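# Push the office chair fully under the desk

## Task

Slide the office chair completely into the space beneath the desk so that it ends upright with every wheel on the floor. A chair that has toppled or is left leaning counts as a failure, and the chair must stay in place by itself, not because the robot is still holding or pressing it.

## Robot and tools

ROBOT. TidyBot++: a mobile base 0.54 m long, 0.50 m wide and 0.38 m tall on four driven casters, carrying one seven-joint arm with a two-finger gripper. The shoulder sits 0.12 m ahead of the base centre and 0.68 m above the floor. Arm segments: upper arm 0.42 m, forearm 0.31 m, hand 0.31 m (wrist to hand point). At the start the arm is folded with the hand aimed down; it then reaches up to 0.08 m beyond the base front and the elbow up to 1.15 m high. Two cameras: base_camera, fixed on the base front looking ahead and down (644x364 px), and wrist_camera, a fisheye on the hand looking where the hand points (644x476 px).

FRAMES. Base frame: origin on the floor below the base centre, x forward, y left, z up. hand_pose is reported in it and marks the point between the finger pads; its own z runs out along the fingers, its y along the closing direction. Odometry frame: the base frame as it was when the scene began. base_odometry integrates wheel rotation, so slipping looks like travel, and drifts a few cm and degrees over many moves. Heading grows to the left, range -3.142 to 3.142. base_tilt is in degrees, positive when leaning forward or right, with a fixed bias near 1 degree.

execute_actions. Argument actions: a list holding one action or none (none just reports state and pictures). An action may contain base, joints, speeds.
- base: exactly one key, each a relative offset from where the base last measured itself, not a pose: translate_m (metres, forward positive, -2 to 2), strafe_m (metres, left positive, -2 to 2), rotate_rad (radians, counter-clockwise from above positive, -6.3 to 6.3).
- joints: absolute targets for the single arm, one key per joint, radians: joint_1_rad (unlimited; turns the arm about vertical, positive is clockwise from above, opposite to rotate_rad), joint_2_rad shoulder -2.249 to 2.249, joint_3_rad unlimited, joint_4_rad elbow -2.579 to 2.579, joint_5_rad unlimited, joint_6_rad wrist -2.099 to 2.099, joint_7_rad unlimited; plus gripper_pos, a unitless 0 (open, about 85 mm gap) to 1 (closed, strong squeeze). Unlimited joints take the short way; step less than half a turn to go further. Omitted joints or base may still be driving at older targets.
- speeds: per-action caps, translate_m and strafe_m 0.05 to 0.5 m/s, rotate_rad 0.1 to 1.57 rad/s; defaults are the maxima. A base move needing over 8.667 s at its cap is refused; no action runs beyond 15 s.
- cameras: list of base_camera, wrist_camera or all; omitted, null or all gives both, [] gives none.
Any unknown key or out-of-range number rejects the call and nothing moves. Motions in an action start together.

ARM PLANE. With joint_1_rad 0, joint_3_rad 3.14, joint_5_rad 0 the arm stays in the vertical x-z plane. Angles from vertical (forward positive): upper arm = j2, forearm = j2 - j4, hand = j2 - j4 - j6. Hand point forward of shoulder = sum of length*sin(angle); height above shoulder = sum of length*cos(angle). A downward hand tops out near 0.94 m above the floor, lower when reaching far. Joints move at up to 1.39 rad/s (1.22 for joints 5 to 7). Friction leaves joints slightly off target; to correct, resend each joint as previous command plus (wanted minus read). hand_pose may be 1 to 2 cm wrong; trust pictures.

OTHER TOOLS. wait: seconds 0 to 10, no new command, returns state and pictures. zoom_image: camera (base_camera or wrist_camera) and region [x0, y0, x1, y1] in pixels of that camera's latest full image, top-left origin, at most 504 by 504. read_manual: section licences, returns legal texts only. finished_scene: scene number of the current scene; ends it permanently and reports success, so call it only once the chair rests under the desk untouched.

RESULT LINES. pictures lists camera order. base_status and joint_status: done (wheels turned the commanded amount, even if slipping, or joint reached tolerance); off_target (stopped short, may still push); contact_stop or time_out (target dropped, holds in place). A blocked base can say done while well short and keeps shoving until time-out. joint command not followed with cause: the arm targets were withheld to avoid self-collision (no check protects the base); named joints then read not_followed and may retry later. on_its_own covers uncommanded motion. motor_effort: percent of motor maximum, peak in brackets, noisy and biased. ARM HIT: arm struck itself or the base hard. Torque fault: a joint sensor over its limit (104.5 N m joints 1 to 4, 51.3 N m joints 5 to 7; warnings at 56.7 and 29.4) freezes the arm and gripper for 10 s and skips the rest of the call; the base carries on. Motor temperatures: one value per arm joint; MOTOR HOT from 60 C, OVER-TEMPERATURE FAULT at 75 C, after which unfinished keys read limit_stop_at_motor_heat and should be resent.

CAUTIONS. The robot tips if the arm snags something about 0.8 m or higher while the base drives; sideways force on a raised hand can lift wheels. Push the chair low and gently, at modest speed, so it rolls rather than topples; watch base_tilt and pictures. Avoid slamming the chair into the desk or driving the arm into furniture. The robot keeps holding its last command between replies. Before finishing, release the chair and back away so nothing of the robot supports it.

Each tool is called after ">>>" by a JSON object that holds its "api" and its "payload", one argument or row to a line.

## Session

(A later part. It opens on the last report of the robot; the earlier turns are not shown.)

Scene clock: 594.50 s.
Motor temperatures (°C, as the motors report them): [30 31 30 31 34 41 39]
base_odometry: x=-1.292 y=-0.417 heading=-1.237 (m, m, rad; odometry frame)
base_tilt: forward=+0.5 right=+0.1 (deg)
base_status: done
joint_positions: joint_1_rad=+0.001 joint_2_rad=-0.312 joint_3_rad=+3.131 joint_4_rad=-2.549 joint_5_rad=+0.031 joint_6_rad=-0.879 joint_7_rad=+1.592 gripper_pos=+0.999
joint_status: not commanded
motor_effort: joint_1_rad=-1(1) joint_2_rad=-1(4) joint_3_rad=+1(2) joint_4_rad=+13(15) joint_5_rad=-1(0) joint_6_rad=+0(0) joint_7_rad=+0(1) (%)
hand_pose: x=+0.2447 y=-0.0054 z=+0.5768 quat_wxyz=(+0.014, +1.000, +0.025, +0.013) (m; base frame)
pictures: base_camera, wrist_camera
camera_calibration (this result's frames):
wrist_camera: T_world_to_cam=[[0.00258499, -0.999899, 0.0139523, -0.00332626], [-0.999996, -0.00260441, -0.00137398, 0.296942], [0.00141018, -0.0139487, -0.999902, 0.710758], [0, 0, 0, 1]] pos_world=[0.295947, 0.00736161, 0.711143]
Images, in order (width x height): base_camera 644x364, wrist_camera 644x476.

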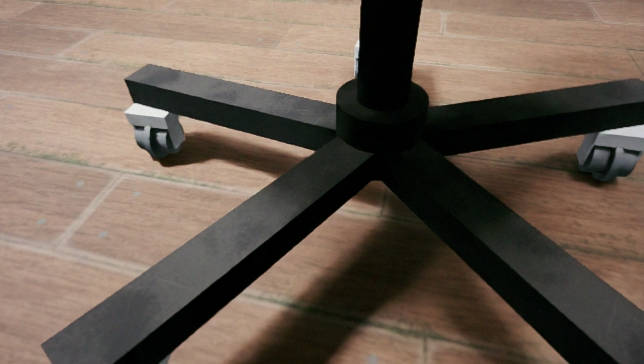

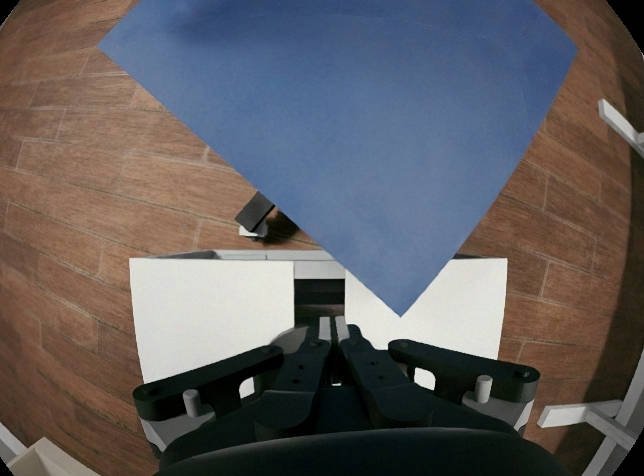

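>>> {"api": "execute_actions", "payload": {
  "actions": [
    {"base": {"translate_m": -0.3}}
  ],
  "cameras": []
}}

>>> {"api": "execute_actions", "payload": {
  "actions": [
    {"base": {"rotate_rad": -1.801}}
  ]
}}

Scene clock: 618.83 s.
Motor temperatures (°C, as the motors report them): [30 31 30 31 34 41 39]
base_odometry: x=-1.390 y=-0.133 heading=-1.238 (m, m, rad; odometry frame)
base_tilt: forward=+0.4 right=+0.1 (deg)
base_status: done
joint_positions: joint_1_rad=+0.001 joint_2_rad=-0.317 joint_3_rad=+3.131 joint_4_rad=-2.554 joint_5_rad=+0.031 joint_6_rad=-0.879 joint_7_rad=+1.592 gripper_pos=+0.999
joint_status: not commanded
motor_effort: joint_1_rad=-1(2) joint_2_rad=-2(4) joint_3_rad=+1(2) joint_4_rad=+14(15) joint_5_rad=+0(1) joint_6_rad=+0(1) joint_7_rad=+1(1) (%)
hand_pose: x=+0.2430 y=-0.0054 z=+0.5762 quat_wxyz=(+0.014, +1.000, +0.025, +0.013) (m; base frame)
pictures: none
No camera images: the call's "cameras" was empty. Leave "cameras" out to get every camera's image.

Scene clock: 621.27 s.
Motor temperatures (°C, as the motors report them): [30 31 30 31 34 41 39]
base_odometry: x=-1.390 y=-0.133 heading=-3.038 (m, m, rad; odometry frame)
base_tilt: forward=+0.5 right=+0.1 (deg)
base_status: done
joint_positions: joint_1_rad=+0.001 joint_2_rad=-0.317 joint_3_rad=+3.131 joint_4_rad=-2.554 joint_5_rad=+0.031 joint_6_rad=-0.879 joint_7_rad=+1.592 gripper_pos=+0.999
joint_status: not commanded
motor_effort: joint_1_rad=-2(1) joint_2_rad=-2(2) joint_3_rad=+1(2) joint_4_rad=+14(13) joint_5_rad=+0(0) joint_6_rad=+0(0) joint_7_rad=+1(1) (%)
hand_pose: x=+0.2430 y=-0.0054 z=+0.5762 quat_wxyz=(+0.014, +1.000, +0.025, +0.013) (m; base frame)
pictures: base_camera, wrist_camera
camera_calibration (this result's frames):
wrist_camera: T_world_to_cam=[[0.00256675, -0.999899, 0.0139982, -0.00336034], [-0.999995, -0.00258975, -0.00162522, 0.295344], [0.00166131, -0.013994, -0.999901, 0.710154], [0, 0, 0, 1]] pos_world=[0.294171, 0.00734277, 0.710611]
Images, in order (width x height): base_camera 644x364, wrist_camera 644x476.

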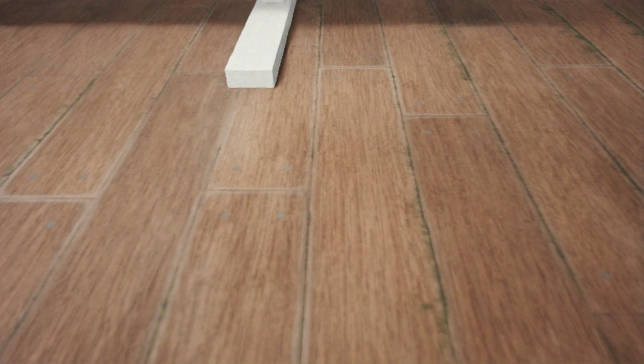

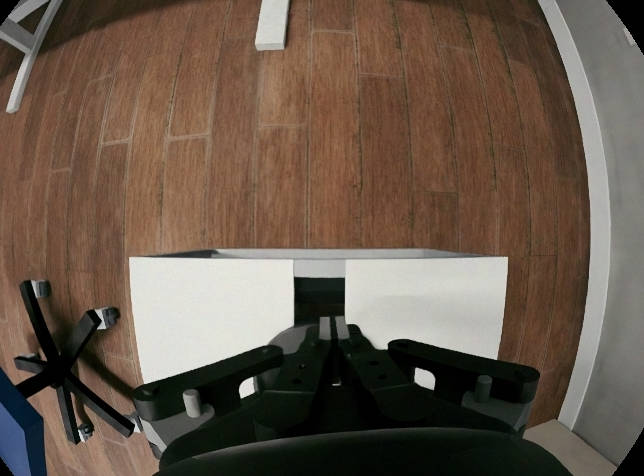

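>>> {"api": "execute_actions", "payload": {
  "actions": [
    {"base": {"translate_m": -1.15}}
  ],
  "cameras": []
}}

>>> {"api": "execute_actions", "payload": {
  "actions": [
    {"base": {"strafe_m": 0.76}, "joints": {"joint_1_rad": 0.0, "joint_2_rad": 0.2, "joint_4_rad": -2.3, "joint_6_rad": 0.6, "gripper_pos": 0.0}}
  ]
}}

Scene clock: 637.43 s.
Motor temperatures (°C, as the motors report them): [30 31 30 31 34 41 39]
base_odometry: x=-0.246 y=-0.015 heading=-3.038 (m, m, rad; odometry frame)
base_tilt: forward=+0.5 right=+0.1 (deg)
base_status: done
joint_positions: joint_1_rad=+0.001 joint_2_rad=-0.317 joint_3_rad=+3.131 joint_4_rad=-2.554 joint_5_rad=+0.031 joint_6_rad=-0.879 joint_7_rad=+1.592 gripper_pos=+0.999
joint_status: not commanded
motor_effort: joint_1_rad=-1(1) joint_2_rad=-2(4) joint_3_rad=+1(1) joint_4_rad=+14(15) joint_5_rad=+0(1) joint_6_rad=+0(1) joint_7_rad=+0(0) (%)
hand_pose: x=+0.2430 y=-0.0054 z=+0.5762 quat_wxyz=(+0.014, +1.000, +0.025, +0.013) (m; base frame)
pictures: none
No camera images: the call's "cameras" was empty. Leave "cameras" out to get every camera's image.

Scene clock: 640.30 s.
Motor temperatures (°C, as the motors report them): [30 31 30 31 34 41 39]
base_odometry: x=-0.167 y=-0.771 heading=-3.038 (m, m, rad; odometry frame)
base_tilt: forward=+0.5 right=+0.1 (deg)
base_status: done
joint_positions: joint_1_rad=+0.001 joint_2_rad=+0.192 joint_3_rad=+3.131 joint_4_rad=-2.305 joint_5_rad=+0.031 joint_6_rad=+0.572 joint_7_rad=+1.592 gripper_pos=+0.000
joint_status: all done
motor_effort: joint_1_rad=-2(1) joint_2_rad=-22(22) joint_3_rad=+1(2) joint_4_rad=+16(16) joint_5_rad=-1(1) joint_6_rad=+6(7) joint_7_rad=+1(0) (%)
hand_pose: x=+0.6797 y=+0.0120 z=+0.7351 quat_wxyz=(+0.003, +0.821, +0.028, +0.571) (m; base frame)
pictures: base_camera, wrist_camera
camera_calibration (this result's frames):
wrist_camera: T_world_to_cam=[[0.0380541, -0.999201, -0.0122381, 0.00578754], [-0.370784, -0.00274633, -0.928715, 0.986141], [0.927939, 0.0398791, -0.370592, -0.224309], [0, 0, 0, 1]] pos_world=[0.57357, 0.0174364, 0.832787]
Images, in order (width x height): base_camera 644x364, wrist_camera 644x476.

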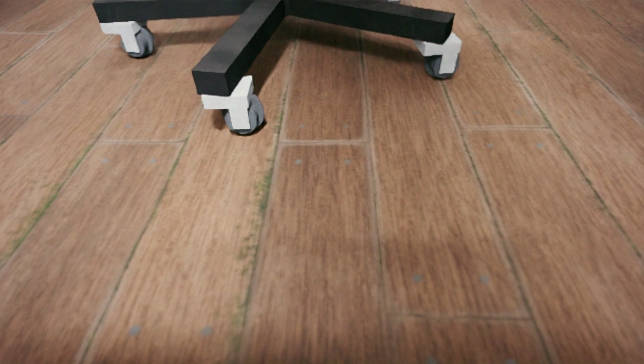

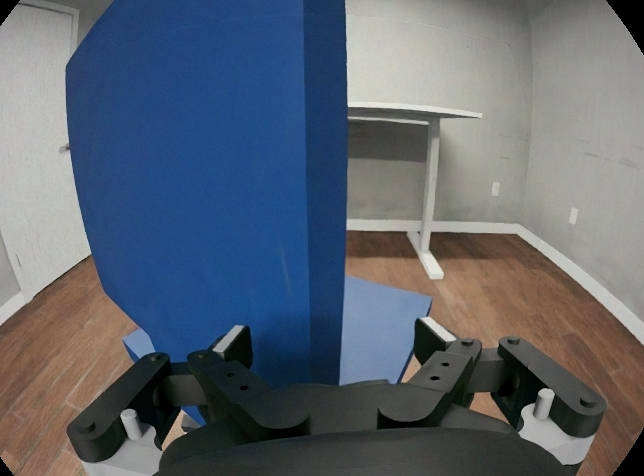

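>>> {"api": "execute_actions", "payload": {
  "actions": [
    {"base": {"translate_m": -0.1}}
  ],
  "cameras": []
}}

>>> {"api": "execute_actions", "payload": {
  "actions": [
    {"base": {"strafe_m": 0.08}, "joints": {"joint_2_rad": 0.742, "joint_4_rad": -2.445, "joint_6_rad": 1.58}}
  ]
}}

Scene clock: 707.30 s.
Motor temperatures (°C, as the motors report them): [30 31 30 32 34 41 39]
base_odometry: x=-0.067 y=-0.761 heading=-3.038 (m, m, rad; odometry frame)
base_tilt: forward=+0.5 right=+0.1 (deg)
base_status: done
joint_positions: joint_1_rad=+0.001 joint_2_rad=+0.194 joint_3_rad=+3.131 joint_4_rad=-2.305 joint_5_rad=+0.031 joint_6_rad=+0.572 joint_7_rad=+1.592 gripper_pos=+0.000
joint_status: not commanded
motor_effort: joint_1_rad=-2(1) joint_2_rad=-23(26) joint_3_rad=+1(1) joint_4_rad=+16(16) joint_5_rad=-1(1) joint_6_rad=+6(7) joint_7_rad=+1(1) (%)
hand_pose: x=+0.6800 y=+0.0120 z=+0.7345 quat_wxyz=(+0.003, +0.821, +0.028, +0.571) (m; base frame)
pictures: none
No camera images: the call's "cameras" was empty. Leave "cameras" out to get every camera's image.

Scene clock: 709.07 s.
Motor temperatures (°C, as the motors report them): [30 31 30 32 34 41 39]
base_odometry: x=-0.059 y=-0.841 heading=-3.038 (m, m, rad; odometry frame)
base_tilt: forward=+0.5 right=+0.0 (deg)
base_status: done
joint_positions: joint_1_rad=-0.004 joint_2_rad=+0.735 joint_3_rad=+3.129 joint_4_rad=-2.432 joint_5_rad=+0.031 joint_6_rad=+1.545 joint_7_rad=+1.592 gripper_pos=+0.000
joint_status: all done
motor_effort: joint_1_rad=-1(4) joint_2_rad=-30(31) joint_3_rad=+0(1) joint_4_rad=+4(17) joint_5_rad=+0(1) joint_6_rad=+7(7) joint_7_rad=+1(1) (%)
hand_pose: x=+0.7036 y=+0.0188 z=+0.6643 quat_wxyz=(-0.011, +0.724, +0.021, +0.689) (m; base frame)
pictures: base_camera, wrist_camera
camera_calibration (this result's frames):
wrist_camera: T_world_to_cam=[[0.0559918, -0.997796, -0.0356034, 0.0136982], [-0.076016, 0.0312956, -0.996615, 0.766327], [0.995533, 0.0585087, -0.0740962, -0.517928], [0, 0, 0, 1]] pos_world=[0.573101, 0.0199887, 0.725844]
Images, in order (width x height): base_camera 644x364, wrist_camera 644x476.

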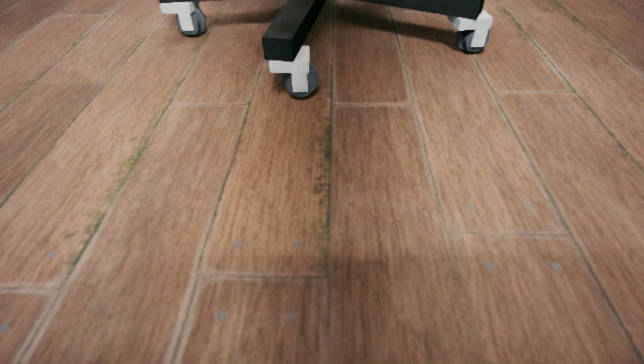

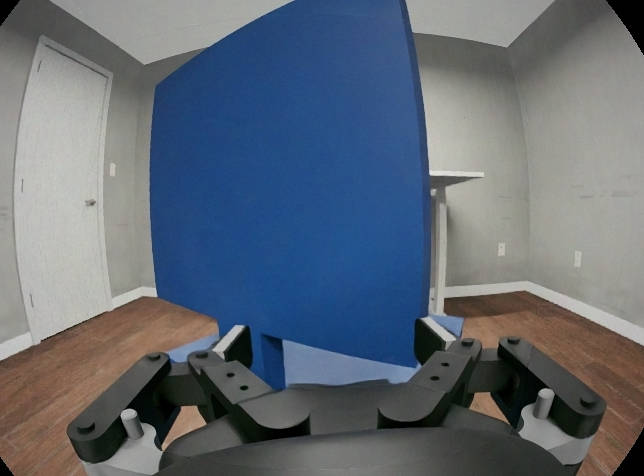

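>>> {"api": "execute_actions", "payload": {
  "actions": [
    {"base": {"translate_m": 0.12}, "speeds": {"translate_m": 0.05}}
  ]
}}

Scene clock: 729.73 s.
Motor temperatures (°C, as the motors report them): [30 31 30 31 34 41 39]
base_odometry: x=-0.178 y=-0.853 heading=-3.037 (m, m, rad; odometry frame)
base_tilt: forward=+0.5 right=+0.0 (deg)
base_status: done
joint_positions: joint_1_rad=-0.004 joint_2_rad=+0.735 joint_3_rad=+3.129 joint_4_rad=-2.445 joint_5_rad=+0.031 joint_6_rad=+1.545 joint_7_rad=+1.592 gripper_pos=+0.000
joint_status: not commanded
motor_effort: joint_1_rad=-2(2) joint_2_rad=-30(31) joint_3_rad=+0(3) joint_4_rad=+4(9) joint_5_rad=-1(2) joint_6_rad=+8(8) joint_7_rad=+1(0) (%)
hand_pose: x=+0.6994 y=+0.0188 z=+0.6604 quat_wxyz=(-0.011, +0.729, +0.021, +0.684) (m; base frame)
pictures: base_camera, wrist_camera
camera_calibration (this result's frames):
wrist_camera: T_world_to_cam=[[0.0556987, -0.997792, -0.0361787, 0.0143929], [-0.088617, 0.0311517, -0.995579, 0.770263], [0.994507, 0.0586585, -0.0866862, -0.504968], [0, 0, 0, 1]] pos_world=[0.569651, 0.0199867, 0.723605]
Images, in order (width x height): base_camera 644x364, wrist_camera 644x476.

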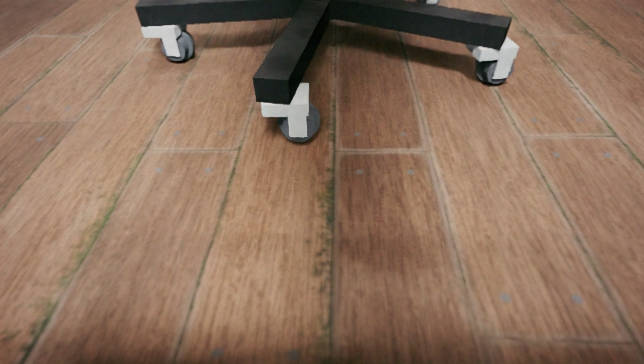

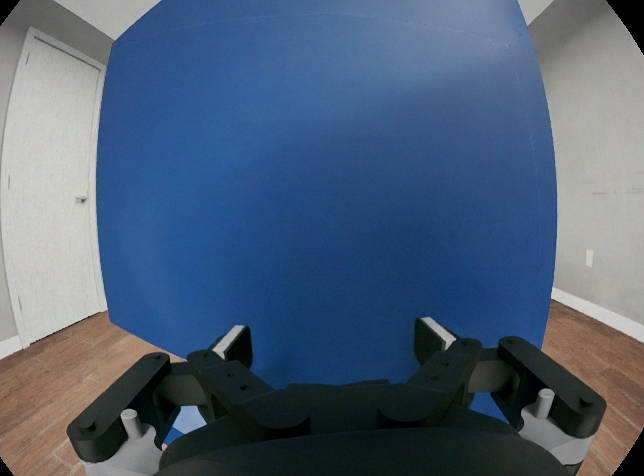

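>>> {"api": "execute_actions", "payload": {
  "actions": [
    {"base": {"strafe_m": -0.07}, "speeds": {"strafe_m": 0.05}}
  ],
  "cameras": []
}}

>>> {"api": "execute_actions", "payload": {
  "actions": [
    {"base": {"translate_m": 0.04}, "speeds": {"translate_m": 0.05}}
  ]
}}

Scene clock: 763.67 s.
Motor temperatures (°C, as the motors report them): [30 31 30 31 34 41 39]
base_odometry: x=-0.186 y=-0.784 heading=-3.037 (m, m, rad; odometry frame)
base_tilt: forward=+0.5 right=+0.1 (deg)
base_status: done
joint_positions: joint_1_rad=-0.003 joint_2_rad=+0.735 joint_3_rad=+3.129 joint_4_rad=-2.446 joint_5_rad=+0.031 joint_6_rad=+1.545 joint_7_rad=+1.592 gripper_pos=+0.000
joint_status: not commanded
motor_effort: joint_1_rad=-1(2) joint_2_rad=-30(31) joint_3_rad=+0(1) joint_4_rad=+5(6) joint_5_rad=+0(2) joint_6_rad=+7(8) joint_7_rad=+1(0) (%)
hand_pose: x=+0.6988 y=+0.0183 z=+0.6598 quat_wxyz=(-0.011, +0.729, +0.020, +0.684) (m; base frame)
pictures: none
No camera images: the call's "cameras" was empty. Leave "cameras" out to get every camera's image.

Scene clock: 765.03 s.
Motor temperatures (°C, as the motors report them): [30 31 30 31 34 41 39]
base_odometry: x=-0.226 y=-0.788 heading=-3.037 (m, m, rad; odometry frame)
base_tilt: forward=+0.5 right=+0.1 (deg)
base_status: done
joint_positions: joint_1_rad=-0.003 joint_2_rad=+0.735 joint_3_rad=+3.129 joint_4_rad=-2.447 joint_5_rad=+0.031 joint_6_rad=+1.547 joint_7_rad=+1.592 gripper_pos=+0.000
joint_status: not commanded
motor_effort: joint_1_rad=-2(3) joint_2_rad=-30(30) joint_3_rad=+0(1) joint_4_rad=+4(10) joint_5_rad=-1(1) joint_6_rad=+7(8) joint_7_rad=+1(1) (%)
hand_pose: x=+0.6987 y=+0.0183 z=+0.6598 quat_wxyz=(-0.011, +0.729, +0.020, +0.684) (m; base frame)
pictures: base_camera, wrist_camera
camera_calibration (this result's frames):
wrist_camera: T_world_to_cam=[[0.0548841, -0.99783, -0.036383, 0.0146646], [-0.0900011, 0.0313458, -0.995448, 0.77055], [0.994428, 0.0579088, -0.0880854, -0.503333], [0, 0, 0, 1]] pos_world=[0.569074, 0.0196267, 0.72324]
Images, in order (width x height): base_camera 644x364, wrist_camera 644x476.

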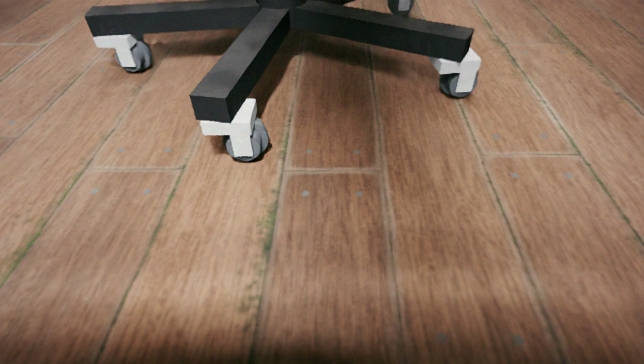

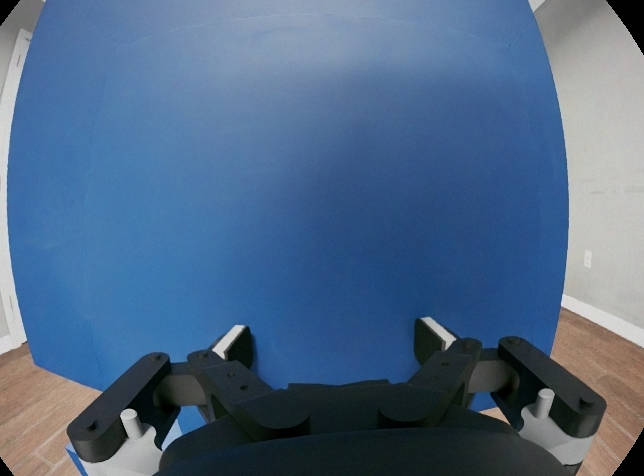

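>>> {"api": "execute_actions", "payload": {
  "actions": [
    {"base": {"translate_m": -0.04}}
  ],
  "cameras": []
}}

>>> {"api": "execute_actions", "payload": {
  "actions": [
    {"base": {"strafe_m": 0.16}}
  ],
  "cameras": []
}}

>>> {"api": "execute_actions", "payload": {
  "actions": [
    {"base": {"rotate_rad": -0.12}}
  ]
}}

Scene clock: 814.47 s.
Motor temperatures (°C, as the motors report them): [30 31 30 31 34 41 39]
base_odometry: x=-0.186 y=-0.783 heading=-3.037 (m, m, rad; odometry frame)
base_tilt: forward=+0.5 right=+0.1 (deg)
base_status: done
joint_positions: joint_1_rad=-0.003 joint_2_rad=+0.736 joint_3_rad=+3.129 joint_4_rad=-2.447 joint_5_rad=+0.031 joint_6_rad=+1.547 joint_7_rad=+1.592 gripper_pos=+0.000
joint_status: not commanded
motor_effort: joint_1_rad=-1(3) joint_2_rad=-30(31) joint_3_rad=+0(1) joint_4_rad=+4(6) joint_5_rad=-1(0) joint_6_rad=+7(8) joint_7_rad=+1(0) (%)
hand_pose: x=+0.6986 y=+0.0183 z=+0.6593 quat_wxyz=(-0.011, +0.730, +0.020, +0.683) (m; base frame)
pictures: none
No camera images: the call's "cameras" was empty. Leave "cameras" out to get every camera's image.

Scene clock: 816.03 s.
Motor temperatures (°C, as the motors report them): [30 31 30 31 34 41 39]
base_odometry: x=-0.169 y=-0.942 heading=-3.038 (m, m, rad; odometry frame)
base_tilt: forward=+0.5 right=+0.0 (deg)
base_status: done
joint_positions: joint_1_rad=-0.005 joint_2_rad=+0.736 joint_3_rad=+3.129 joint_4_rad=-2.447 joint_5_rad=+0.031 joint_6_rad=+1.547 joint_7_rad=+1.592 gripper_pos=+0.000
joint_status: not commanded
motor_effort: joint_1_rad=-1(4) joint_2_rad=-30(31) joint_3_rad=+0(1) joint_4_rad=+5(5) joint_5_rad=-1(0) joint_6_rad=+7(7) joint_7_rad=+1(1) (%)
hand_pose: x=+0.6985 y=+0.0196 z=+0.6593 quat_wxyz=(-0.012, +0.730, +0.021, +0.683) (m; base frame)
pictures: none
No camera images: the call's "cameras" was empty. Leave "cameras" out to get every camera's image.

Scene clock: 817.10 s.
Motor temperatures (°C, as the motors report them): [30 31 30 31 34 41 39]
base_odometry: x=-0.169 y=-0.943 heading=+3.125 (m, m, rad; odometry frame)
base_tilt: forward=+0.5 right=+0.1 (deg)
base_status: done
joint_positions: joint_1_rad=+0.004 joint_2_rad=+0.736 joint_3_rad=+3.130 joint_4_rad=-2.447 joint_5_rad=+0.031 joint_6_rad=+1.547 joint_7_rad=+1.592 gripper_pos=+0.000
joint_status: not commanded
motor_effort: joint_1_rad=-2(5) joint_2_rad=-30(30) joint_3_rad=+0(2) joint_4_rad=+5(5) joint_5_rad=+0(1) joint_6_rad=+8(8) joint_7_rad=+0(1) (%)
hand_pose: x=+0.6987 y=+0.0135 z=+0.6592 quat_wxyz=(-0.008, +0.730, +0.017, +0.684) (m; base frame)
pictures: base_camera, wrist_camera
camera_calibration (this result's frames):
wrist_camera: T_world_to_cam=[[0.0465441, -0.998281, -0.03561, 0.0151375], [-0.0908397, 0.031271, -0.995374, 0.770656], [0.994777, 0.0495637, -0.0892281, -0.502461], [0, 0, 0, 1]] pos_world=[0.569139, 0.0159161, 0.722797]
Images, in order (width x height): base_camera 644x364, wrist_camera 644x476.

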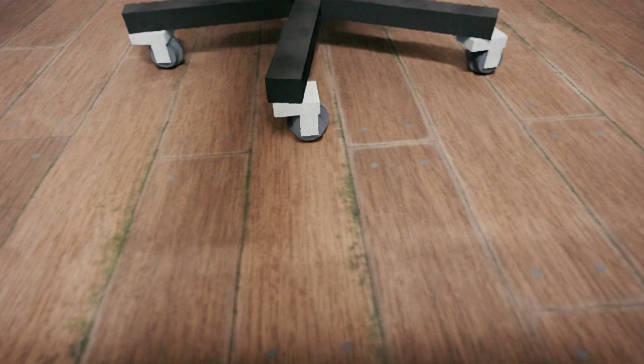

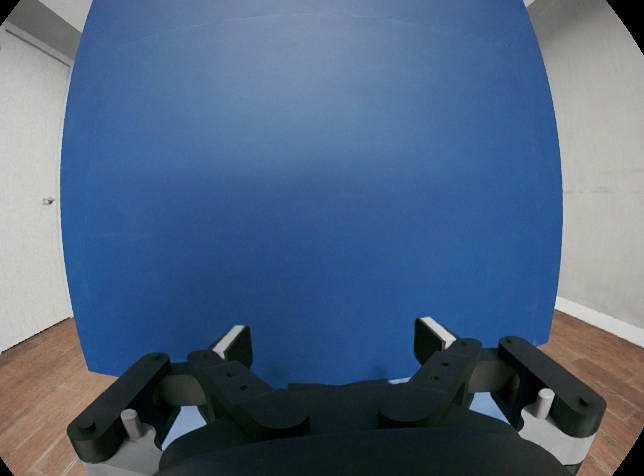

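>>> {"api": "execute_actions", "payload": {
  "actions": [
    {"base": {"translate_m": 0.55}, "speeds": {"translate_m": 0.12}}
  ]
}}

Scene clock: 828.70 s.
Motor temperatures (°C, as the motors report them): [30 31 30 31 34 41 39]
base_odometry: x=-0.719 y=-0.933 heading=+3.124 (m, m, rad; odometry frame)
base_tilt: forward=+0.5 right=+0.1 (deg)
base_status: done
joint_positions: joint_1_rad=-0.004 joint_2_rad=+0.737 joint_3_rad=+3.128 joint_4_rad=-2.453 joint_5_rad=+0.031 joint_6_rad=+1.557 joint_7_rad=+1.592 gripper_pos=+0.000
joint_status: not commanded
motor_effort: joint_1_rad=-2(2) joint_2_rad=-29(31) joint_3_rad=-1(1) joint_4_rad=+6(16) joint_5_rad=+0(4) joint_6_rad=+8(8) joint_7_rad=+0(1) (%)
hand_pose: x=+0.6969 y=+0.0192 z=+0.6603 quat_wxyz=(-0.012, +0.728, +0.021, +0.685) (m; base frame)
pictures: base_camera, wrist_camera
camera_calibration (this result's frames):
wrist_camera: T_world_to_cam=[[0.0565417, -0.997714, -0.0370035, 0.0149234], [-0.0873549, 0.0319769, -0.995664, 0.769122], [0.994571, 0.0595289, -0.0853472, -0.5034], [0, 0, 0, 1]] pos_world=[0.56701, 0.020262, 0.723375]
Images, in order (width x height): base_camera 644x364, wrist_camera 644x476.

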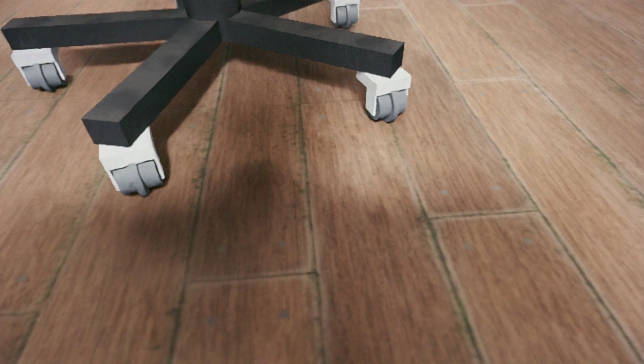

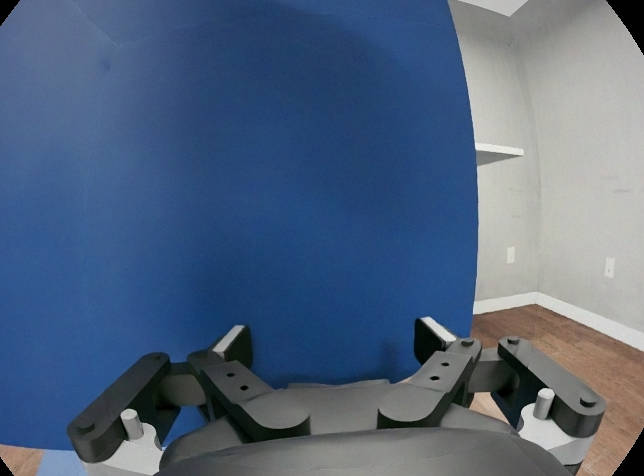

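>>> {"api": "execute_actions", "payload": {
  "actions": [
    {"base": {"translate_m": -0.46}}
  ],
  "cameras": ["wrist_camera"]
}}

>>> {"api": "execute_actions", "payload": {
  "actions": [
    {"base": {"rotate_rad": -0.82}, "joints": {"joint_2_rad": -0.315, "joint_4_rad": -2.553, "joint_6_rad": -0.908, "gripper_pos": 1.0}}
  ],
  "cameras": []
}}

>>> {"api": "execute_actions", "payload": {
  "actions": [
    {"base": {"strafe_m": 1.10}}
  ]
}}

Scene clock: 951.10 s.
Motor temperatures (°C, as the motors report them): [30 31 30 31 34 41 39]
base_odometry: x=-0.259 y=-0.941 heading=+3.124 (m, m, rad; odometry frame)
base_tilt: forward=+0.5 right=+0.1 (deg)
base_status: done
joint_positions: joint_1_rad=-0.004 joint_2_rad=+0.738 joint_3_rad=+3.128 joint_4_rad=-2.446 joint_5_rad=+0.031 joint_6_rad=+1.557 joint_7_rad=+1.592 gripper_pos=+0.000
joint_status: not commanded
motor_effort: joint_1_rad=-1(0) joint_2_rad=-30(32) joint_3_rad=+0(1) joint_4_rad=+4(6) joint_5_rad=+0(0) joint_6_rad=+8(8) joint_7_rad=+1(1) (%)
hand_pose: x=+0.6991 y=+0.0191 z=+0.6616 quat_wxyz=(-0.012, +0.726, +0.020, +0.687) (m; base frame)
pictures: wrist_camera
camera_calibration (this result's frames):
wrist_camera: T_world_to_cam=[[0.0565131, -0.997724, -0.0367716, 0.014622], [-0.0816941, 0.032086, -0.996141, 0.767014], [0.995054, 0.059299, -0.0796949, -0.509607], [0, 0, 0, 1]] pos_world=[0.568921, 0.0201976, 0.723978]
Images, in order (width x height): wrist_camera 644x476.

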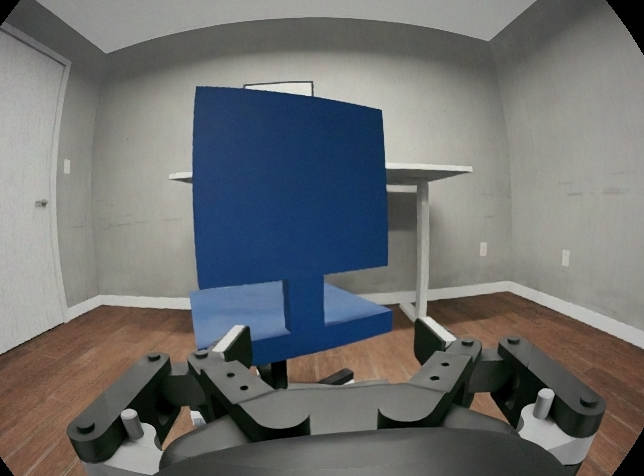

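Scene clock: 953.93 s.
Motor temperatures (°C, as the motors report them): [30 31 30 31 34 41 39]
base_odometry: x=-0.259 y=-0.941 heading=+2.304 (m, m, rad; odometry frame)
base_tilt: forward=+0.5 right=+0.1 (deg)
base_status: done
joint_positions: joint_1_rad=+0.007 joint_2_rad=-0.309 joint_3_rad=+3.132 joint_4_rad=-2.545 joint_5_rad=+0.031 joint_6_rad=-0.878 joint_7_rad=+1.592 gripper_pos=+0.999
joint_status: all done
motor_effort: joint_1_rad=-2(4) joint_2_rad=-2(31) joint_3_rad=+1(2) joint_4_rad=+14(15) joint_5_rad=+0(0) joint_6_rad=-1(8) joint_7_rad=+1(0) (%)
hand_pose: x=+0.2471 y=-0.0062 z=+0.5775 quat_wxyz=(+0.014, +1.000, +0.021, +0.014) (m; base frame)
pictures: none
No camera images: the call's "cameras" was empty. Leave "cameras" out to get every camera's image.

Scene clock: 957.50 s.
Motor temperatures (°C, as the motors report them): [30 31 30 31 34 41 39]
base_odometry: x=-1.078 y=-1.677 heading=+2.304 (m, m, rad; odometry frame)
base_tilt: forward=+0.5 right=+0.1 (deg)
base_status: done
joint_positions: joint_1_rad=+0.007 joint_2_rad=-0.309 joint_3_rad=+3.132 joint_4_rad=-2.545 joint_5_rad=+0.031 joint_6_rad=-0.878 joint_7_rad=+1.592 gripper_pos=+0.999
joint_status: not commanded
motor_effort: joint_1_rad=-1(1) joint_2_rad=-2(2) joint_3_rad=+1(2) joint_4_rad=+13(14) joint_5_rad=+0(0) joint_6_rad=+0(0) joint_7_rad=+1(0) (%)
hand_pose: x=+0.2471 y=-0.0062 z=+0.5775 quat_wxyz=(+0.014, +1.000, +0.021, +0.014) (m; base frame)
pictures: base_camera, wrist_camera
camera_calibration (this result's frames):
wrist_camera: T_world_to_cam=[[-0.00471483, -0.999897, 0.0135278, -0.00217718], [-0.999982, 0.00466321, -0.00384464, 0.300761], [0.00378116, -0.0135457, -0.999901, 0.710906], [0, 0, 0, 1]] pos_world=[0.298057, 0.00605025, 0.712021]
Images, in order (width x height): base_camera 644x364, wrist_camera 644x476.

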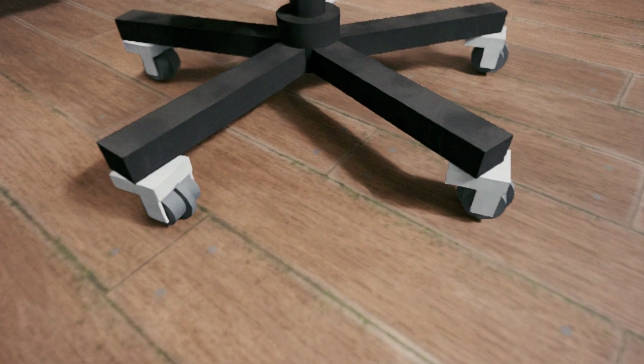

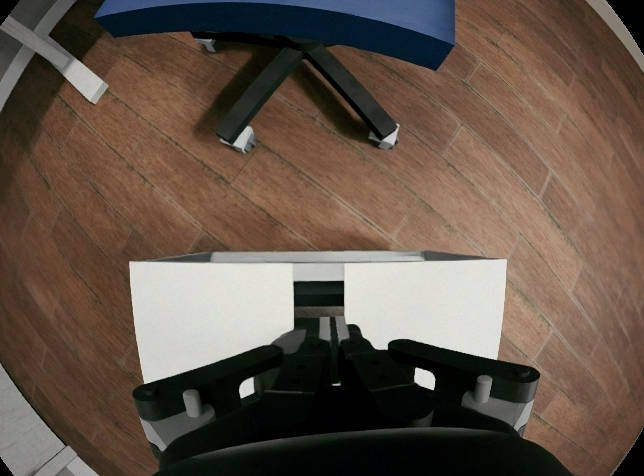

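>>> {"api": "execute_actions", "payload": {
  "actions": []
}}

Scene clock: 979.90 s.
Motor temperatures (°C, as the motors report them): [30 31 30 31 34 41 39]
base_odometry: x=-1.078 y=-1.677 heading=+2.304 (m, m, rad; odometry frame)
base_tilt: forward=+0.5 right=+0.1 (deg)
base_status: done
joint_positions: joint_1_rad=+0.007 joint_2_rad=-0.309 joint_3_rad=+3.132 joint_4_rad=-2.545 joint_5_rad=+0.031 joint_6_rad=-0.878 joint_7_rad=+1.592 gripper_pos=+0.999
joint_status: not commanded
motor_effort: joint_1_rad=-1(1) joint_2_rad=-2(2) joint_3_rad=+1(2) joint_4_rad=+14(14) joint_5_rad=+0(0) joint_6_rad=+0(0) joint_7_rad=+0(0) (%)
hand_pose: x=+0.2471 y=-0.0062 z=+0.5775 quat_wxyz=(+0.014, +1.000, +0.021, +0.014) (m; base frame)
pictures: base_camera, wrist_camera
camera_calibration (this result's frames):
wrist_camera: T_world_to_cam=[[-0.00471496, -0.999897, 0.0135278, -0.00217714], [-0.999982, 0.00466335, -0.00384455, 0.300761], [0.00378108, -0.0135457, -0.999901, 0.710906], [0, 0, 0, 1]] pos_world=[0.298057, 0.00605023, 0.712021]
Images, in order (width x height): base_camera 644x364, wrist_camera 644x476.

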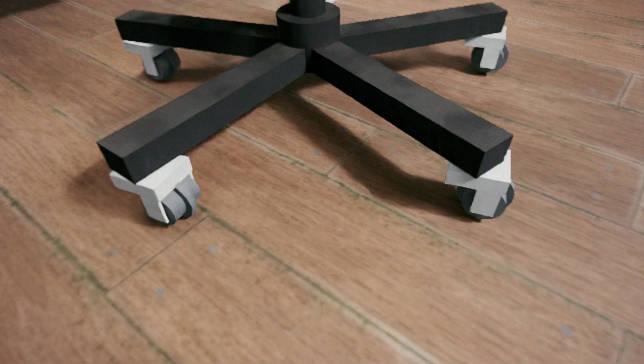

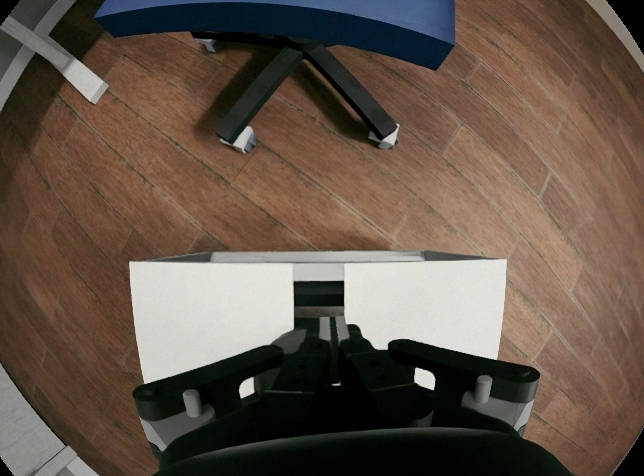

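>>> {"api": "execute_actions", "payload": {
  "actions": [
    {"base": {"translate_m": 0.33}, "speeds": {"translate_m": 0.12}}
  ]
}}

Scene clock: 1009.13 s.
Motor temperatures (°C, as the motors report them): [30 31 30 31 34 41 39]
base_odometry: x=-1.298 y=-1.432 heading=+2.304 (m, m, rad; odometry frame)
base_tilt: forward=+0.5 right=+0.0 (deg)
base_status: done
joint_positions: joint_1_rad=+0.007 joint_2_rad=-0.310 joint_3_rad=+3.132 joint_4_rad=-2.547 joint_5_rad=+0.031 joint_6_rad=-0.878 joint_7_rad=+1.592 gripper_pos=+0.999
joint_status: not commanded
motor_effort: joint_1_rad=+0(2) joint_2_rad=-2(4) joint_3_rad=+1(2) joint_4_rad=+13(15) joint_5_rad=+0(0) joint_6_rad=-1(1) joint_7_rad=+1(0) (%)
hand_pose: x=+0.2463 y=-0.0062 z=+0.5772 quat_wxyz=(+0.014, +1.000, +0.021, +0.014) (m; base frame)
pictures: base_camera, wrist_camera
camera_calibration (this result's frames):
wrist_camera: T_world_to_cam=[[-0.0046142, -0.999898, 0.0135454, -0.00220323], [-0.999983, 0.00456697, -0.00351532, 0.299797], [0.00345309, -0.0135614, -0.999902, 0.710712], [0, 0, 0, 1]] pos_world=[0.297327, 0.00606611, 0.711726]
Images, in order (width x height): base_camera 644x364, wrist_camera 644x476.

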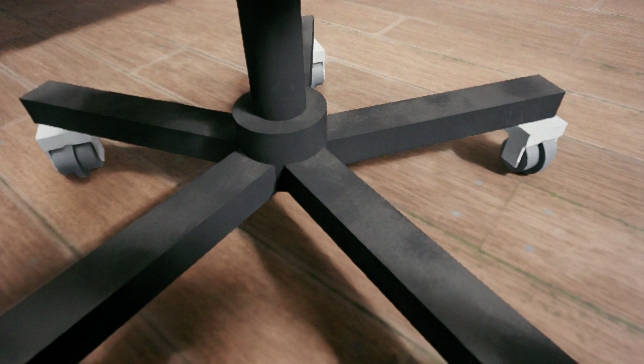

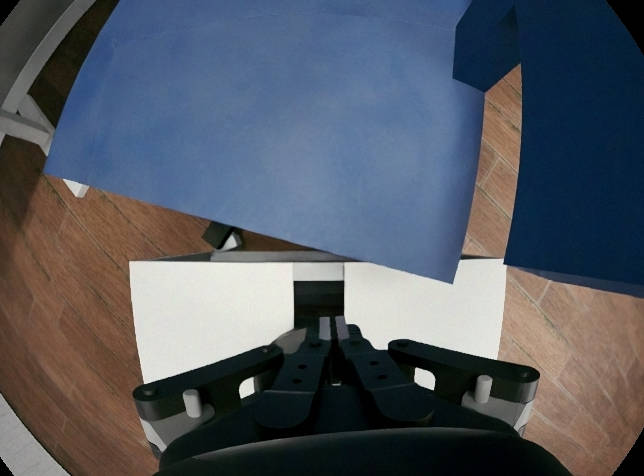

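>>> {"api": "execute_actions", "payload": {
  "actions": [
    {"base": {"translate_m": 0.2}, "speeds": {"translate_m": 0.1}}
  ]
}}

Scene clock: 1022.60 s.
Motor temperatures (°C, as the motors report them): [30 31 30 31 34 41 39]
base_odometry: x=-1.432 y=-1.283 heading=+2.304 (m, m, rad; odometry frame)
base_tilt: forward=+0.5 right=+0.1 (deg)
base_status: done
joint_positions: joint_1_rad=+0.007 joint_2_rad=-0.312 joint_3_rad=+3.132 joint_4_rad=-2.549 joint_5_rad=+0.031 joint_6_rad=-0.878 joint_7_rad=+1.592 gripper_pos=+0.999
joint_status: not commanded
motor_effort: joint_1_rad=-2(0) joint_2_rad=-2(3) joint_3_rad=+1(3) joint_4_rad=+14(15) joint_5_rad=+0(1) joint_6_rad=+0(1) joint_7_rad=+1(0) (%)
hand_pose: x=+0.2455 y=-0.0062 z=+0.5770 quat_wxyz=(+0.014, +1.000, +0.021, +0.014) (m; base frame)
pictures: base_camera, wrist_camera
camera_calibration (this result's frames):
wrist_camera: T_world_to_cam=[[-0.00447079, -0.999898, 0.0135661, -0.00223698], [-0.999984, 0.00442368, -0.00350076, 0.298982], [0.00344039, -0.0135815, -0.999902, 0.71048], [0, 0, 0, 1]] pos_world=[0.296523, 0.00609002, 0.711487]
Images, in order (width x height): base_camera 644x364, wrist_camera 644x476.

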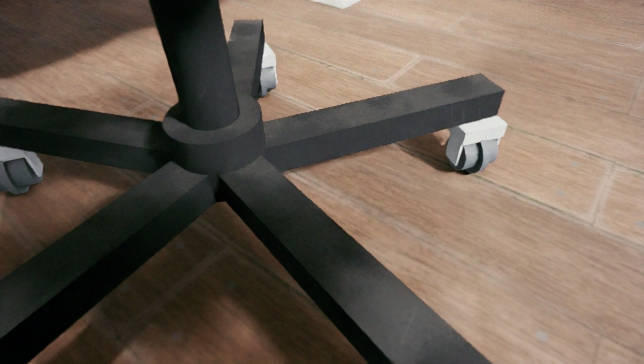

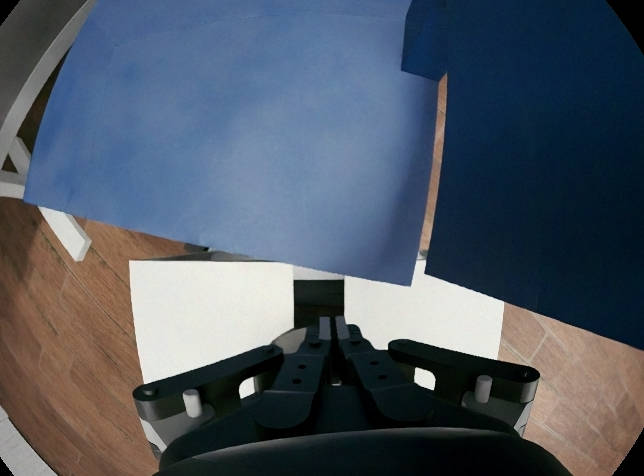

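>>> {"api": "execute_actions", "payload": {
  "actions": [
    {"base": {"translate_m": -0.35}}
  ],
  "cameras": ["wrist_camera"]
}}

>>> {"api": "execute_actions", "payload": {
  "actions": [
    {"base": {"rotate_rad": 0.94}}
  ],
  "cameras": ["wrist_camera"]
}}

>>> {"api": "execute_actions", "payload": {
  "actions": [
    {"base": {"translate_m": -0.42}}
  ],
  "cameras": ["wrist_camera"]
}}

Scene clock: 1049.30 s.
Motor temperatures (°C, as the motors report them): [30 31 30 31 34 41 39]
base_odometry: x=-1.198 y=-1.543 heading=+2.304 (m, m, rad; odometry frame)
base_tilt: forward=+0.5 right=+0.1 (deg)
base_status: done
joint_positions: joint_1_rad=+0.006 joint_2_rad=-0.316 joint_3_rad=+3.132 joint_4_rad=-2.552 joint_5_rad=+0.031 joint_6_rad=-0.878 joint_7_rad=+1.592 gripper_pos=+0.999
joint_status: not commanded
motor_effort: joint_1_rad=-1(1) joint_2_rad=-2(3) joint_3_rad=+1(3) joint_4_rad=+14(15) joint_5_rad=+0(1) joint_6_rad=-1(2) joint_7_rad=+0(0) (%)
hand_pose: x=+0.2440 y=-0.0060 z=+0.5765 quat_wxyz=(+0.014, +1.000, +0.022, +0.014) (m; base frame)
pictures: wrist_camera
camera_calibration (this result's frames):
wrist_camera: T_world_to_cam=[[-0.00289414, -0.999903, 0.0136447, -0.00248247], [-0.99999, 0.00284859, -0.00335624, 0.297354], [0.00331704, -0.0136543, -0.999901, 0.710002], [0, 0, 0, 1]] pos_world=[0.294989, 0.00636531, 0.710964]
Images, in order (width x height): wrist_camera 644x476.

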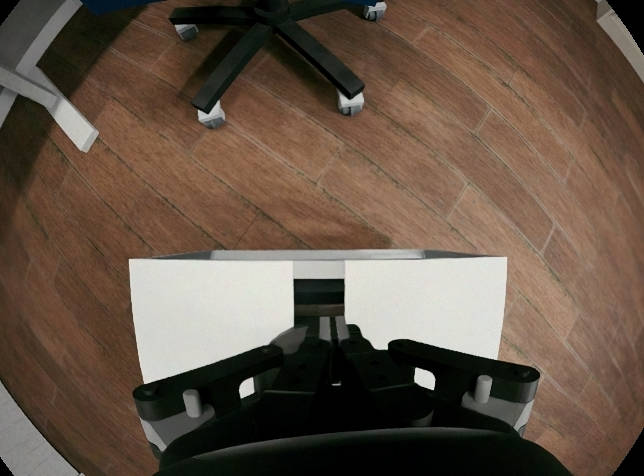

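Scene clock: 1051.13 s.
Motor temperatures (°C, as the motors report them): [30 31 30 31 34 41 39]
base_odometry: x=-1.198 y=-1.543 heading=-3.040 (m, m, rad; odometry frame)
base_tilt: forward=+0.5 right=+0.1 (deg)
base_status: done
joint_positions: joint_1_rad=+0.006 joint_2_rad=-0.316 joint_3_rad=+3.132 joint_4_rad=-2.552 joint_5_rad=+0.031 joint_6_rad=-0.878 joint_7_rad=+1.592 gripper_pos=+0.999
joint_status: not commanded
motor_effort: joint_1_rad=-1(1) joint_2_rad=-1(2) joint_3_rad=+1(2) joint_4_rad=+13(14) joint_5_rad=+0(0) joint_6_rad=-1(0) joint_7_rad=+1(1) (%)
hand_pose: x=+0.2440 y=-0.0060 z=+0.5765 quat_wxyz=(+0.014, +1.000, +0.022, +0.014) (m; base frame)
pictures: wrist_camera
camera_calibration (this result's frames):
wrist_camera: T_world_to_cam=[[-0.00289472, -0.999903, 0.0136447, -0.00248239], [-0.99999, 0.00284917, -0.00335635, 0.297355], [0.00331714, -0.0136543, -0.999901, 0.710002], [0, 0, 0, 1]] pos_world=[0.294989, 0.00636524, 0.710964]
Images, in order (width x height): wrist_camera 644x476.

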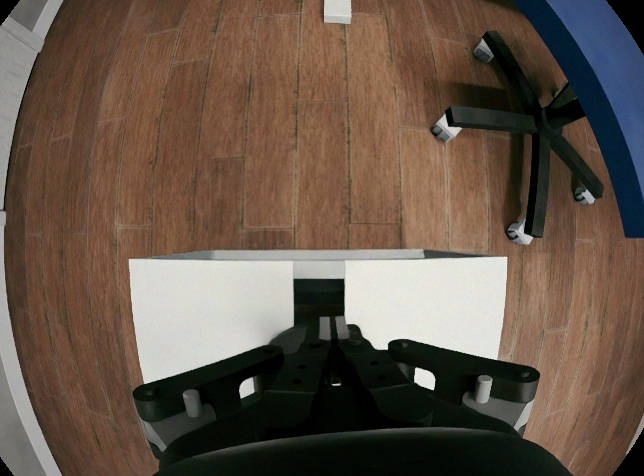

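Scene clock: 1053.30 s.
Motor temperatures (°C, as the motors report them): [30 31 30 31 34 41 39]
base_odometry: x=-0.780 y=-1.500 heading=-3.039 (m, m, rad; odometry frame)
base_tilt: forward=+0.5 right=+0.1 (deg)
base_status: done
joint_positions: joint_1_rad=+0.006 joint_2_rad=-0.317 joint_3_rad=+3.132 joint_4_rad=-2.554 joint_5_rad=+0.031 joint_6_rad=-0.878 joint_7_rad=+1.592 gripper_pos=+0.999
joint_status: not commanded
motor_effort: joint_1_rad=-1(1) joint_2_rad=-2(4) joint_3_rad=+1(1) joint_4_rad=+14(15) joint_5_rad=+0(0) joint_6_rad=-1(0) joint_7_rad=+0(0) (%)
hand_pose: x=+0.2434 y=-0.0060 z=+0.5763 quat_wxyz=(+0.014, +1.000, +0.022, +0.014) (m; base frame)
pictures: wrist_camera
camera_calibration (this result's frames):
wrist_camera: T_world_to_cam=[[-0.00289975, -0.999903, 0.0136577, -0.00249214], [-0.99999, 0.00285266, -0.00346593, 0.296873], [0.00342663, -0.0136676, -0.999901, 0.709809], [0, 0, 0, 1]] pos_world=[0.29443, 0.00636259, 0.710801]
Images, in order (width x height): wrist_camera 644x476.

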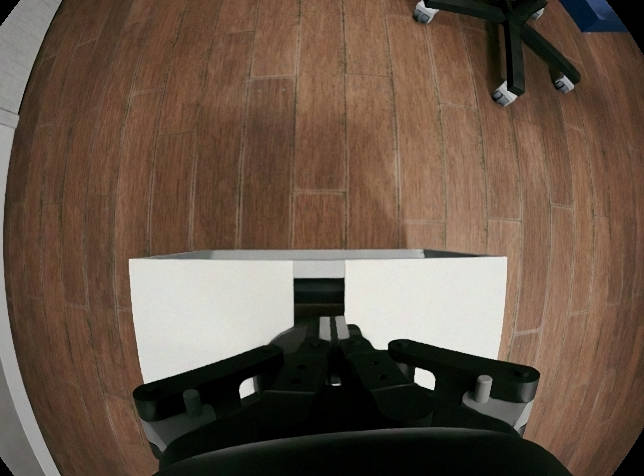

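>>> {"api": "execute_actions", "payload": {
  "actions": [
    {"base": {"strafe_m": -0.64}}
  ],
  "cameras": []
}}

>>> {"api": "execute_actions", "payload": {
  "actions": [
    {"base": {"translate_m": -0.12}, "joints": {"joint_1_rad": 0.0, "joint_2_rad": 0.2, "joint_4_rad": -2.3, "joint_6_rad": 0.6}}
  ]
}}

Scene clock: 1071.33 s.
Motor temperatures (°C, as the motors report them): [30 30 30 31 34 41 39]
base_odometry: x=-0.845 y=-0.863 heading=-3.040 (m, m, rad; odometry frame)
base_tilt: forward=+0.5 right=+0.1 (deg)
base_status: done
joint_positions: joint_1_rad=+0.006 joint_2_rad=-0.317 joint_3_rad=+3.132 joint_4_rad=-2.554 joint_5_rad=+0.031 joint_6_rad=-0.878 joint_7_rad=+1.592 gripper_pos=+0.999
joint_status: not commanded
motor_effort: joint_1_rad=-1(0) joint_2_rad=-2(2) joint_3_rad=+1(2) joint_4_rad=+13(14) joint_5_rad=+0(0) joint_6_rad=+0(0) joint_7_rad=+0(1) (%)
hand_pose: x=+0.2434 y=-0.0060 z=+0.5763 quat_wxyz=(+0.014, +1.000, +0.022, +0.014) (m; base frame)
pictures: none
No camera images: the call's "cameras" was empty. Leave "cameras" out to get every camera's image.

Scene clock: 1073.27 s.
Motor temperatures (°C, as the motors report them): [30 30 30 31 34 41 39]
base_odometry: x=-0.726 y=-0.851 heading=-3.040 (m, m, rad; odometry frame)
base_tilt: forward=+0.5 right=+0.1 (deg)
base_status: done
joint_positions: joint_1_rad=+0.006 joint_2_rad=+0.193 joint_3_rad=+3.132 joint_4_rad=-2.306 joint_5_rad=+0.031 joint_6_rad=+0.571 joint_7_rad=+1.592 gripper_pos=+0.999
joint_status: all done
motor_effort: joint_1_rad=-2(2) joint_2_rad=-23(23) joint_3_rad=+1(1) joint_4_rad=+15(16) joint_5_rad=-1(0) joint_6_rad=+8(7) joint_7_rad=+1(1) (%)
hand_pose: x=+0.6797 y=+0.0086 z=+0.7347 quat_wxyz=(+0.005, +0.821, +0.025, +0.571) (m; base frame)
pictures: base_camera, wrist_camera
camera_calibration (this result's frames):
wrist_camera: T_world_to_cam=[[0.0320276, -0.999415, -0.0119774, 0.00630586], [-0.371555, -0.00078048, -0.928411, 0.986052], [0.927859, 0.034185, -0.371362, -0.223638], [0, 0, 0, 1]] pos_world=[0.573674, 0.0147168, 0.832486]
Images, in order (width x height): base_camera 644x364, wrist_camera 644x476.

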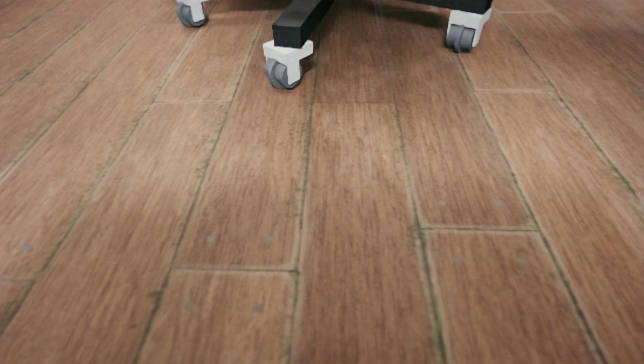

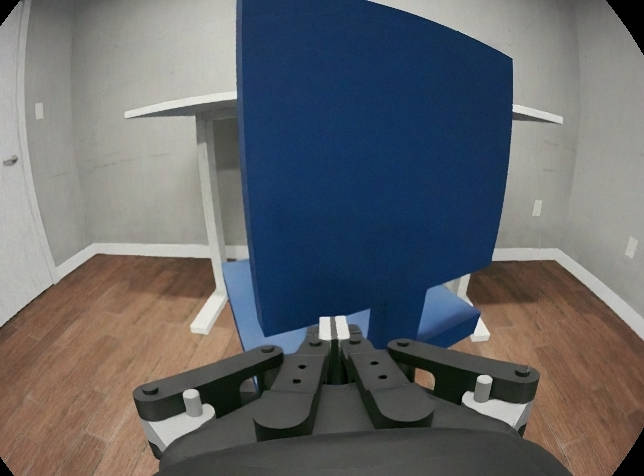

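>>> {"api": "execute_actions", "payload": {
  "actions": [
    {"base": {"strafe_m": 0.05}, "joints": {"joint_2_rad": 0.742, "joint_4_rad": -2.445, "joint_6_rad": 1.58, "gripper_pos": 1.0}}
  ]
}}

Scene clock: 1114.43 s.
Motor temperatures (°C, as the motors report them): [30 30 30 31 34 41 39]
base_odometry: x=-0.721 y=-0.901 heading=-3.040 (m, m, rad; odometry frame)
base_tilt: forward=+0.5 right=+0.0 (deg)
base_status: done
joint_positions: joint_1_rad=-0.001 joint_2_rad=+0.735 joint_3_rad=+3.130 joint_4_rad=-2.432 joint_5_rad=+0.031 joint_6_rad=+1.545 joint_7_rad=+1.592 gripper_pos=+0.999
joint_status: all done
motor_effort: joint_1_rad=-2(4) joint_2_rad=-30(31) joint_3_rad=+0(1) joint_4_rad=+6(17) joint_5_rad=+0(1) joint_6_rad=+8(8) joint_7_rad=+0(0) (%)
hand_pose: x=+0.7037 y=+0.0165 z=+0.6642 quat_wxyz=(-0.010, +0.724, +0.019, +0.689) (m; base frame)
pictures: base_camera, wrist_camera
camera_calibration (this result's frames):
wrist_camera: T_world_to_cam=[[0.0521578, -0.998033, -0.0347834, 0.0135722], [-0.0758676, 0.0307701, -0.996643, 0.766315], [0.995753, 0.0546217, -0.0741135, -0.517954], [0, 0, 0, 1]] pos_world=[0.573184, 0.0182574, 0.725827]
Images, in order (width x height): base_camera 644x364, wrist_camera 644x476.

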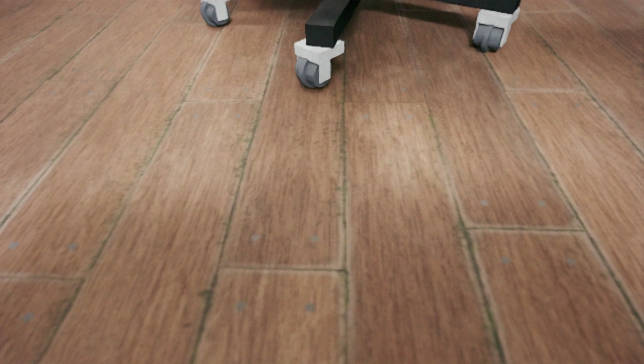

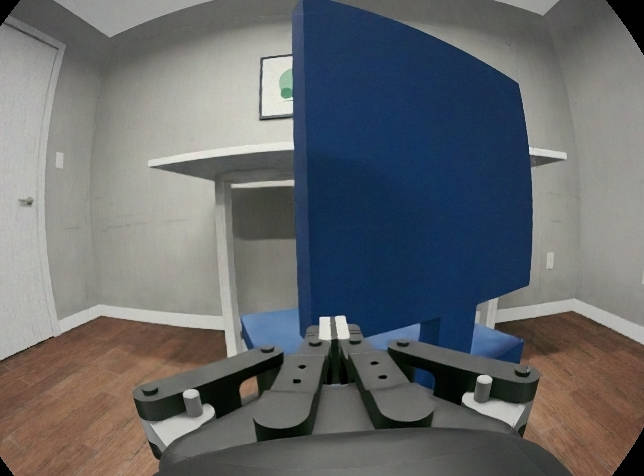

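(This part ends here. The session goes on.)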